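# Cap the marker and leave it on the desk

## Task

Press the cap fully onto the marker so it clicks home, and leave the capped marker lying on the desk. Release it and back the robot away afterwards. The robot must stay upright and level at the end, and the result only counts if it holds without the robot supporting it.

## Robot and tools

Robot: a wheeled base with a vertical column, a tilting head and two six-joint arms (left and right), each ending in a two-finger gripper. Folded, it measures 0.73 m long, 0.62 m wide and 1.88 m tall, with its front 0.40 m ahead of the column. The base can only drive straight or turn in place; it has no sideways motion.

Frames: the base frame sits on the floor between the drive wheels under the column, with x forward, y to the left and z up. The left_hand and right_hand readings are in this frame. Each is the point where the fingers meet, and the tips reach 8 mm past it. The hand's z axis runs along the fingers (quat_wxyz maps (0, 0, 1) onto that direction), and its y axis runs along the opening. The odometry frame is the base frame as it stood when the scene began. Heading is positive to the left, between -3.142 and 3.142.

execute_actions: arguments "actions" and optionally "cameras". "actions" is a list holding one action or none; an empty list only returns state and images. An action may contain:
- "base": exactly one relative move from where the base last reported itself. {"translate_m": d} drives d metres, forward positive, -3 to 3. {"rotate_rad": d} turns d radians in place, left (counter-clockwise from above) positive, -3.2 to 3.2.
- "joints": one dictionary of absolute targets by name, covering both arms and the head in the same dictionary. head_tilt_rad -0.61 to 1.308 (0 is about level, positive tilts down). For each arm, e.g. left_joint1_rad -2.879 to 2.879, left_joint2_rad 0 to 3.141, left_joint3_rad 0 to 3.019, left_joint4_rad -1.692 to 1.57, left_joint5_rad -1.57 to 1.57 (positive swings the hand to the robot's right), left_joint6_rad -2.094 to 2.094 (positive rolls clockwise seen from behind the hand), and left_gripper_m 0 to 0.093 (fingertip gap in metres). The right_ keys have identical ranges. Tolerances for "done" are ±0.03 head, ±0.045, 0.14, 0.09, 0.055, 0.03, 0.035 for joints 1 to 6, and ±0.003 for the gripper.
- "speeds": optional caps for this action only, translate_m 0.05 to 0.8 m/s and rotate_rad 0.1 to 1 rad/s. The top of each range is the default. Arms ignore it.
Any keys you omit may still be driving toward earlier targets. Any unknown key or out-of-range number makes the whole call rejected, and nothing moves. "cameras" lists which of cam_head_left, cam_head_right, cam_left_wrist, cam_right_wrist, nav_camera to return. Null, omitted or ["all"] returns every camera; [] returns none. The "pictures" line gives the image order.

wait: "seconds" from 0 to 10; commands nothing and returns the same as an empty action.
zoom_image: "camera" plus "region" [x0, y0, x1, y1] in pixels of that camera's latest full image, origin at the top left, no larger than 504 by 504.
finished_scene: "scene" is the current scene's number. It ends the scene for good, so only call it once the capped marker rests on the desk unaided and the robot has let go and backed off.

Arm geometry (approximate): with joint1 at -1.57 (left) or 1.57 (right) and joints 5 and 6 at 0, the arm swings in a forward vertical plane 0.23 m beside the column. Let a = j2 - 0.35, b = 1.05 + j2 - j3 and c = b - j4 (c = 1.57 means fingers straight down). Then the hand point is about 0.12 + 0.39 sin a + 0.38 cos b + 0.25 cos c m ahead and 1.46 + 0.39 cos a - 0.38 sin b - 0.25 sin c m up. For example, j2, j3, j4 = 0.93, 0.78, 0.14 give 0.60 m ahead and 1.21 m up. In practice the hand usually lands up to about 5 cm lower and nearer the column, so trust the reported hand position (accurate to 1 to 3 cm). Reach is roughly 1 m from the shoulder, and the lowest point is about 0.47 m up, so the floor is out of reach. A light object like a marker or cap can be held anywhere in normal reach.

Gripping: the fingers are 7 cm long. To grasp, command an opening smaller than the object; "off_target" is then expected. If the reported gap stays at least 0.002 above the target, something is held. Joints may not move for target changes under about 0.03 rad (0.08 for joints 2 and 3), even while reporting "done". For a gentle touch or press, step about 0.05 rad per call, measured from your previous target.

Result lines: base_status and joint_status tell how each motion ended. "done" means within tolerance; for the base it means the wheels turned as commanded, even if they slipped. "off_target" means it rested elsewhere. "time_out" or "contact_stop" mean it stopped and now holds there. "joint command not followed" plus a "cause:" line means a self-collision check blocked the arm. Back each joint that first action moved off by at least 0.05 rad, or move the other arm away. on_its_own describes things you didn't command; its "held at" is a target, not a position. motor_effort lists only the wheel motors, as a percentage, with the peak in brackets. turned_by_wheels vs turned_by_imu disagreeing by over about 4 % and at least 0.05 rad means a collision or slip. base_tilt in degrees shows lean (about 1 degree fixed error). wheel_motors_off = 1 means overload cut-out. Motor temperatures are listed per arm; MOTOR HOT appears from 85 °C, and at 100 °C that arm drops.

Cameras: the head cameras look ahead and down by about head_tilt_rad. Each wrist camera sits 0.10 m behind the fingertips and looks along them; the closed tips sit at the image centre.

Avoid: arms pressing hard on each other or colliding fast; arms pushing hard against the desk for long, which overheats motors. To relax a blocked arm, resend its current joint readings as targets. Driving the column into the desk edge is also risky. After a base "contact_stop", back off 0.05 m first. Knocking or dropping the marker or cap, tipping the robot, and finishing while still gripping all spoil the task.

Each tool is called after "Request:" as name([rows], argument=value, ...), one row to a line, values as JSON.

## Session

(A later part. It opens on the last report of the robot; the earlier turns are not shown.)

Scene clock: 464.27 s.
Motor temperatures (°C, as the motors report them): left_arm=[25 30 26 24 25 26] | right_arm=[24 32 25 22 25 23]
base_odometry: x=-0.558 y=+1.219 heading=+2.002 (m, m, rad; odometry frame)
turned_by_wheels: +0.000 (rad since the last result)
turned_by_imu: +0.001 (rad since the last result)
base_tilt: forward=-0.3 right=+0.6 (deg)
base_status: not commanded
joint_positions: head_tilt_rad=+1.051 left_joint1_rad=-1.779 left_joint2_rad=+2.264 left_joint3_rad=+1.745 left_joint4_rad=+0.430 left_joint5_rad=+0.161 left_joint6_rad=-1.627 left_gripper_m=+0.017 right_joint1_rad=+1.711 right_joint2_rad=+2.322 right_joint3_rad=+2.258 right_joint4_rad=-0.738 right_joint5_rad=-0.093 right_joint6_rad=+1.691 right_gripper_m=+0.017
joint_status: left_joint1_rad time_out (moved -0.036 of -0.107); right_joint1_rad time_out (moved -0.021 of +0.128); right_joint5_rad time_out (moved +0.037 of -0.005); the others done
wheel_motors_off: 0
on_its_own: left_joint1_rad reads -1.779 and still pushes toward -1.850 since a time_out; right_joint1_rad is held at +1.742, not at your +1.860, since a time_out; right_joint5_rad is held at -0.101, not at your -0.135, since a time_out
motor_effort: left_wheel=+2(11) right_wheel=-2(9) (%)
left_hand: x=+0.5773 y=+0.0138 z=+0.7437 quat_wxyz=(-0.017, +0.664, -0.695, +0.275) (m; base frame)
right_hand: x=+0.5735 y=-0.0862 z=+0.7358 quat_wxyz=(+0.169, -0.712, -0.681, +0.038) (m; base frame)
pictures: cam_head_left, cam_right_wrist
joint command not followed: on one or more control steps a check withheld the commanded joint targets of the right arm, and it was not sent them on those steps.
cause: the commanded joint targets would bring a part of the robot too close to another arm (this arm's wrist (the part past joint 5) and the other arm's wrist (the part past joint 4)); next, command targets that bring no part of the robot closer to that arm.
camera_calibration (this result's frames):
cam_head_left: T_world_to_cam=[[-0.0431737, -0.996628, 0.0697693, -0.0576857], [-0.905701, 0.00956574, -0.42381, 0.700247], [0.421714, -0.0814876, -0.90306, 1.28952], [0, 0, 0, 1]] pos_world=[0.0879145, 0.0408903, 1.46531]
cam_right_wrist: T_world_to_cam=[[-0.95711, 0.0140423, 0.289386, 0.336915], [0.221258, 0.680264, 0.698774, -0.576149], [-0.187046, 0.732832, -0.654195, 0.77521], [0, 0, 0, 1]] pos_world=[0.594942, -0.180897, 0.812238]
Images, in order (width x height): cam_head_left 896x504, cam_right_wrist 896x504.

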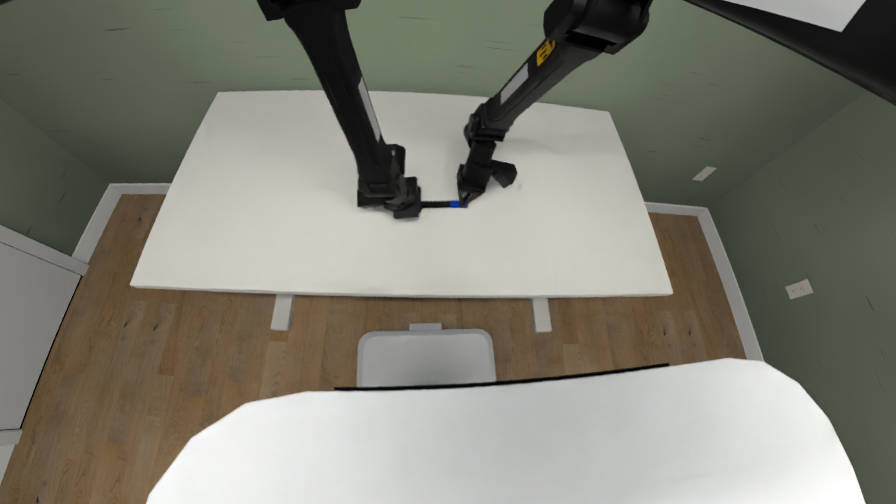

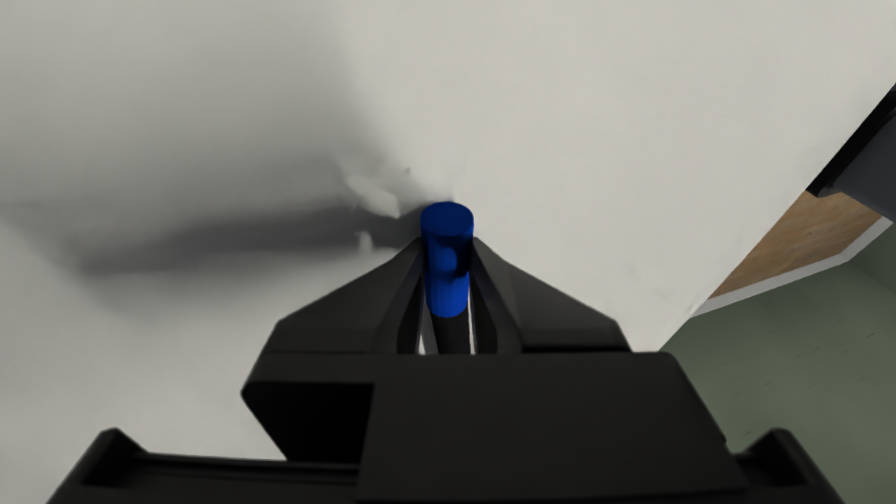

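Request:
execute_actions([
  {"joints":{"left_joint1_rad":-1.88,"right_joint1_rad":1.812,"left_joint5_rad":0.19,"right_joint5_rad":-0.125}},
], cameras=["cam_right_wrist","cam_left_wrist"])

Scene clock: 473.47 s.
Motor temperatures (°C, as the motors report them): left_arm=[25 30 26 24 26 26] | right_arm=[24 32 25 22 25 23]
base_odometry: x=-0.558 y=+1.219 heading=+2.002 (m, m, rad; odometry frame)
turned_by_wheels: +0.000 (rad since the last result)
turned_by_imu: +0.002 (rad since the last result)
base_tilt: forward=-0.3 right=+0.6 (deg)
base_status: not commanded
joint_positions: head_tilt_rad=+1.051 left_joint1_rad=-1.781 left_joint2_rad=+2.264 left_joint3_rad=+1.745 left_joint4_rad=+0.430 left_joint5_rad=+0.151 left_joint6_rad=-1.627 left_gripper_m=+0.017 right_joint1_rad=+1.714 right_joint2_rad=+2.322 right_joint3_rad=+2.258 right_joint4_rad=-0.738 right_joint5_rad=-0.098 right_joint6_rad=+1.691 right_gripper_m=+0.017
joint_status: left_joint1_rad time_out (moved -0.002 of -0.101); left_joint5_rad time_out (moved -0.010 of +0.029); right_joint1_rad time_out (moved +0.002 of +0.101); the others done
wheel_motors_off: 0
on_its_own: left_joint1_rad reads -1.781 and still pushes toward -1.880 since a time_out; left_joint5_rad reads +0.151 and still pushes toward +0.190 since a time_out; right_joint1_rad reads +1.714 and still pushes toward +1.812 since a time_out
motor_effort: left_wheel=+2(2) right_wheel=-1(2) (%)
left_hand: x=+0.5773 y=+0.0134 z=+0.7436 quat_wxyz=(-0.019, +0.665, -0.695, +0.272) (m; base frame)
right_hand: x=+0.5733 y=-0.0833 z=+0.7363 quat_wxyz=(+0.172, -0.711, -0.680, +0.036) (m; base frame)
pictures: cam_left_wrist, cam_right_wrist
camera_calibration (this result's frames):
cam_left_wrist: T_world_to_cam=[[0.913015, 0.0361565, 0.406321, -0.83066], [-0.322592, -0.545658, 0.773429, -0.380659], [0.249677, -0.837228, -0.48653, 0.349351], [0, 0, 0, 1]] pos_world=[0.548382, 0.114811, 0.801896]
cam_right_wrist: T_world_to_cam=[[-0.956948, 0.0122684, 0.289999, 0.335854], [0.221838, 0.675224, 0.703464, -0.582605], [-0.187184, 0.737511, -0.648876, 0.769918], [0, 0, 0, 1]] pos_world=[0.594754, -0.178555, 0.812025]
Images, in order (width x height): cam_left_wrist 896x504, cam_right_wrist 896x504.

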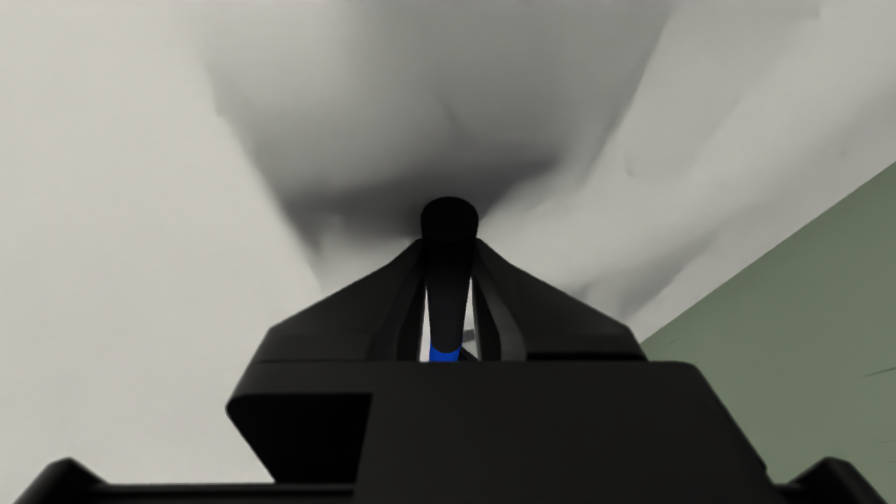

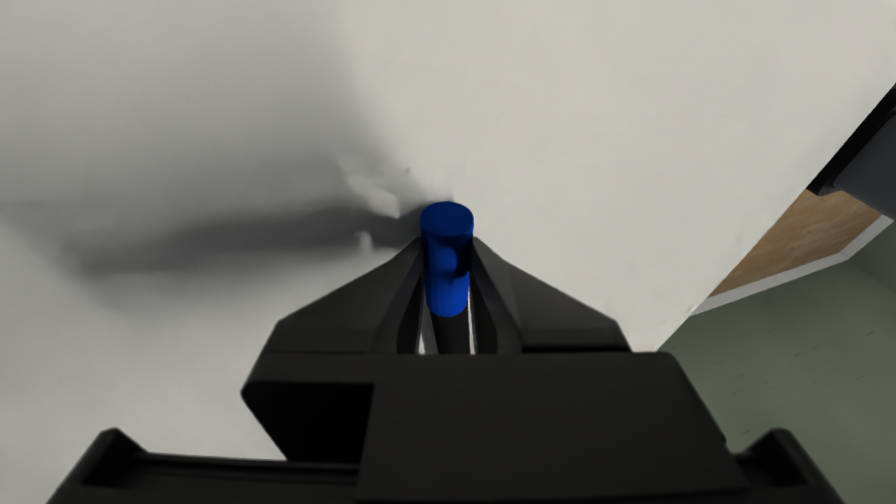

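Request:
execute_actions([
  {"joints":{"left_joint1_rad":-1.745,"right_joint1_rad":1.68,"left_joint5_rad":0.16,"right_joint5_rad":-0.105}},
], cameras=["cam_right_wrist","cam_head_left"])

Request:
zoom_image(camera="cam_head_left", region=[410,185,480,220])

Scene clock: 482.10 s.
Motor temperatures (°C, as the motors report them): left_arm=[25 30 26 24 27 26] | right_arm=[24 32 25 22 25 23]
base_odometry: x=-0.558 y=+1.219 heading=+2.002 (m, m, rad; odometry frame)
turned_by_wheels: +0.000 (rad since the last result)
turned_by_imu: +0.001 (rad since the last result)
base_tilt: forward=-0.5 right=+0.6 (deg)
base_status: not commanded
joint_positions: head_tilt_rad=+1.051 left_joint1_rad=-1.771 left_joint2_rad=+2.264 left_joint3_rad=+1.745 left_joint4_rad=+0.430 left_joint5_rad=+0.160 left_joint6_rad=-1.627 left_gripper_m=+0.017 right_joint1_rad=+1.708 right_joint2_rad=+2.323 right_joint3_rad=+2.258 right_joint4_rad=-0.738 right_joint5_rad=-0.118 right_joint6_rad=+1.691 right_gripper_m=+0.017
joint_status: all done
wheel_motors_off: 0
motor_effort: left_wheel=+2(2) right_wheel=-2(2) (%)
left_hand: x=+0.5781 y=+0.0206 z=+0.7423 quat_wxyz=(-0.020, +0.666, -0.695, +0.272) (m; base frame)
right_hand: x=+0.5733 y=-0.0849 z=+0.7362 quat_wxyz=(+0.178, -0.713, -0.678, +0.031) (m; base frame)
pictures: cam_head_left, cam_right_wrist
camera_calibration (this result's frames):
cam_head_left: T_world_to_cam=[[-0.0431737, -0.996628, 0.0697693, -0.0576857], [-0.905701, 0.00956574, -0.42381, 0.700246], [0.421714, -0.0814876, -0.90306, 1.28952], [0, 0, 0, 1]] pos_world=[0.0879145, 0.0408903, 1.46531]
cam_right_wrist: T_world_to_cam=[[-0.956143, 0.0159986, 0.292464, 0.333937], [0.228982, 0.663462, 0.71231, -0.593013], [-0.182643, 0.748039, -0.638027, 0.76137], [0, 0, 0, 1]] pos_world=[0.59414, -0.181436, 0.81052]
Images, in order (width x height): cam_head_left 896x504, cam_right_wrist 896x504.

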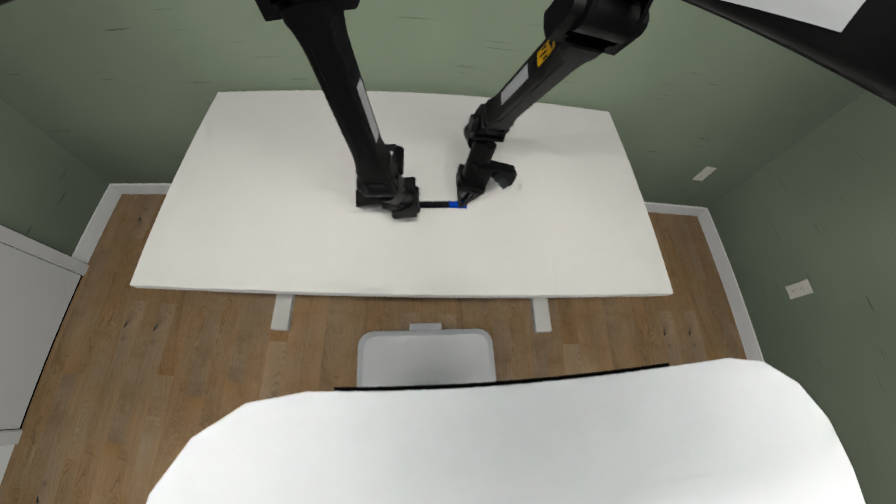

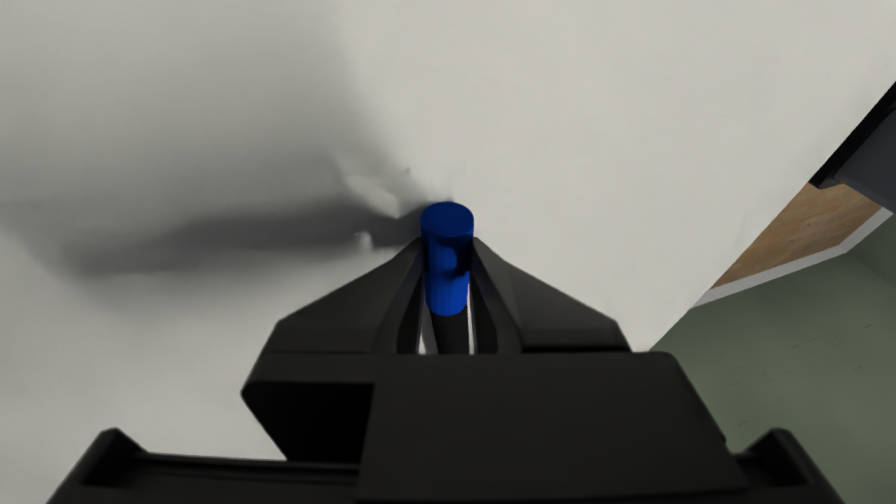

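Region (410, 185, 480, 220) of cam_head_left's 896x504 image, scaled by 7.200, with more detail than that image has.

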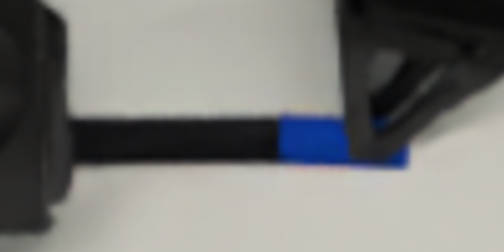

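Request:
execute_actions([
  {"joints":{"left_joint1_rad":-1.775,"right_joint1_rad":1.71,"left_gripper_m":0.05,"right_gripper_m":0.05}},
], cameras=[])

Request:
execute_actions([
  {"joints":{"left_joint1_rad":-1.68,"left_joint2_rad":2.1,"left_joint3_rad":1.54,"right_joint1_rad":1.62,"right_joint2_rad":2.16,"right_joint3_rad":2.05}},
], cameras=[])

Request:
execute_actions([
  {"base":{"translate_m":-0.4},"joints":{"left_joint1_rad":-1.57,"left_joint2_rad":1.7,"right_joint1_rad":1.57,"right_joint2_rad":1.8}},
], cameras=["cam_head_left"])

Scene clock: 491.63 s.
Motor temperatures (°C, as the motors report them): left_arm=[25 30 26 24 27 26] | right_arm=[24 32 25 22 25 23]
base_odometry: x=-0.558 y=+1.219 heading=+2.002 (m, m, rad; odometry frame)
turned_by_wheels: +0.000 (rad since the last result)
turned_by_imu: +0.001 (rad since the last result)
base_tilt: forward=-0.3 right=+0.7 (deg)
base_status: not commanded
joint_positions: head_tilt_rad=+1.051 left_joint1_rad=-1.771 left_joint2_rad=+2.261 left_joint3_rad=+1.747 left_joint4_rad=+0.431 left_joint5_rad=+0.162 left_joint6_rad=-1.627 left_gripper_m=+0.050 right_joint1_rad=+1.711 right_joint2_rad=+2.324 right_joint3_rad=+2.258 right_joint4_rad=-0.734 right_joint5_rad=-0.107 right_joint6_rad=+1.691 right_gripper_m=+0.050
joint_status: all done
wheel_motors_off: 0
motor_effort: left_wheel=+2(3) right_wheel=-3(3) (%)
left_hand: x=+0.5817 y=+0.0200 z=+0.7442 quat_wxyz=(-0.021, +0.665, -0.694, +0.275) (m; base frame)
right_hand: x=+0.5729 y=-0.0843 z=+0.7351 quat_wxyz=(+0.174, -0.712, -0.679, +0.033) (m; base frame)
pictures: none
No camera images: the call's "cameras" was empty. Leave "cameras" out to get every camera's image.

Scene clock: 492.90 s.
Motor temperatures (°C, as the motors report them): left_arm=[25 30 26 24 27 26] | right_arm=[24 32 25 22 25 23]
base_odometry: x=-0.558 y=+1.219 heading=+2.002 (m, m, rad; odometry frame)
turned_by_wheels: +0.000 (rad since the last result)
turned_by_imu: +0.000 (rad since the last result)
base_tilt: forward=-0.3 right=+0.7 (deg)
base_status: not commanded
joint_positions: head_tilt_rad=+1.051 left_joint1_rad=-1.671 left_joint2_rad=+2.102 left_joint3_rad=+1.542 left_joint4_rad=+0.428 left_joint5_rad=+0.160 left_joint6_rad=-1.627 left_gripper_m=+0.050 right_joint1_rad=+1.618 right_joint2_rad=+2.159 right_joint3_rad=+2.053 right_joint4_rad=-0.730 right_joint5_rad=-0.104 right_joint6_rad=+1.691 right_gripper_m=+0.050
joint_status: all done
wheel_motors_off: 0
motor_effort: left_wheel=+2(2) right_wheel=-2(3) (%)
left_hand: x=+0.5772 y=+0.1135 z=+0.7843 quat_wxyz=(-0.041, +0.685, -0.691, +0.226) (m; base frame)
right_hand: x=+0.5759 y=-0.1686 z=+0.7832 quat_wxyz=(+0.156, -0.733, -0.659, +0.071) (m; base frame)
pictures: none
No camera images: the call's "cameras" was empty. Leave "cameras" out to get every camera's image.

Scene clock: 495.43 s.
Motor temperatures (°C, as the motors report them): left_arm=[25 30 26 24 26 26] | right_arm=[24 32 25 22 25 23]
base_odometry: x=-0.390 y=+0.856 heading=+2.003 (m, m, rad; odometry frame)
turned_by_wheels: +0.001 (rad since the last result)
turned_by_imu: +0.003 (rad since the last result)
base_tilt: forward=-0.4 right=+0.9 (deg)
base_status: done
joint_positions: head_tilt_rad=+1.051 left_joint1_rad=-1.563 left_joint2_rad=+1.703 left_joint3_rad=+1.524 left_joint4_rad=+0.424 left_joint5_rad=+0.159 left_joint6_rad=-1.627 left_gripper_m=+0.050 right_joint1_rad=+1.564 right_joint2_rad=+1.809 right_joint3_rad=+2.039 right_joint4_rad=-0.719 right_joint5_rad=-0.104 right_joint6_rad=+1.691 right_gripper_m=+0.050
joint_status: all done
wheel_motors_off: 0
motor_effort: left_wheel=+1(38) right_wheel=-2(35) (%)
left_hand: x=+0.7986 y=+0.2031 z=+1.0029 quat_wxyz=(-0.206, +0.651, -0.656, +0.320) (m; base frame)
right_hand: x=+0.7766 y=-0.2129 z=+0.9746 quat_wxyz=(+0.025, -0.748, -0.662, -0.046) (m; base frame)
pictures: cam_head_left
camera_calibration (this result's frames):
cam_head_left: T_world_to_cam=[[-0.0431535, -0.996628, 0.0697818, -0.057706], [-0.905823, 0.00956574, -0.423548, 0.699848], [0.421452, -0.0814876, -0.903182, 1.28972], [0, 0, 0, 1]] pos_world=[0.0878929, 0.0408903, 1.4653]
Images, in order (width x height): cam_head_left 896x504.

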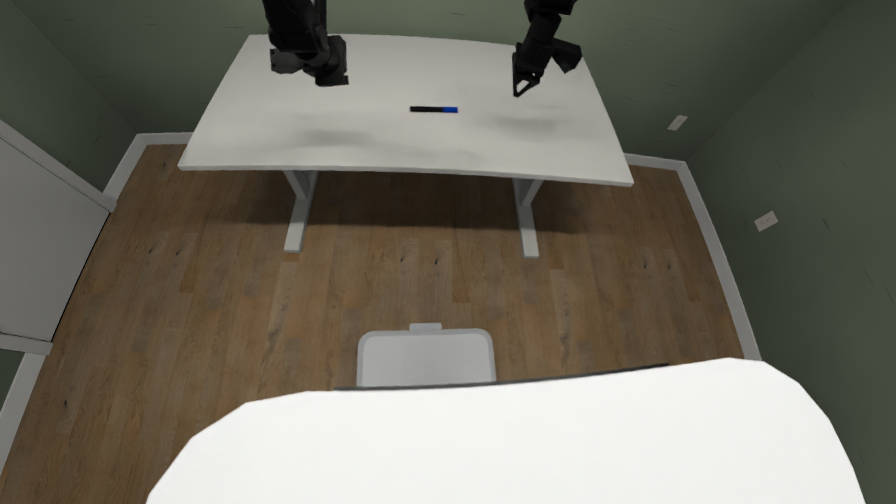

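Request:
finished_scene(scene=1)

The scene is finished: the task was done.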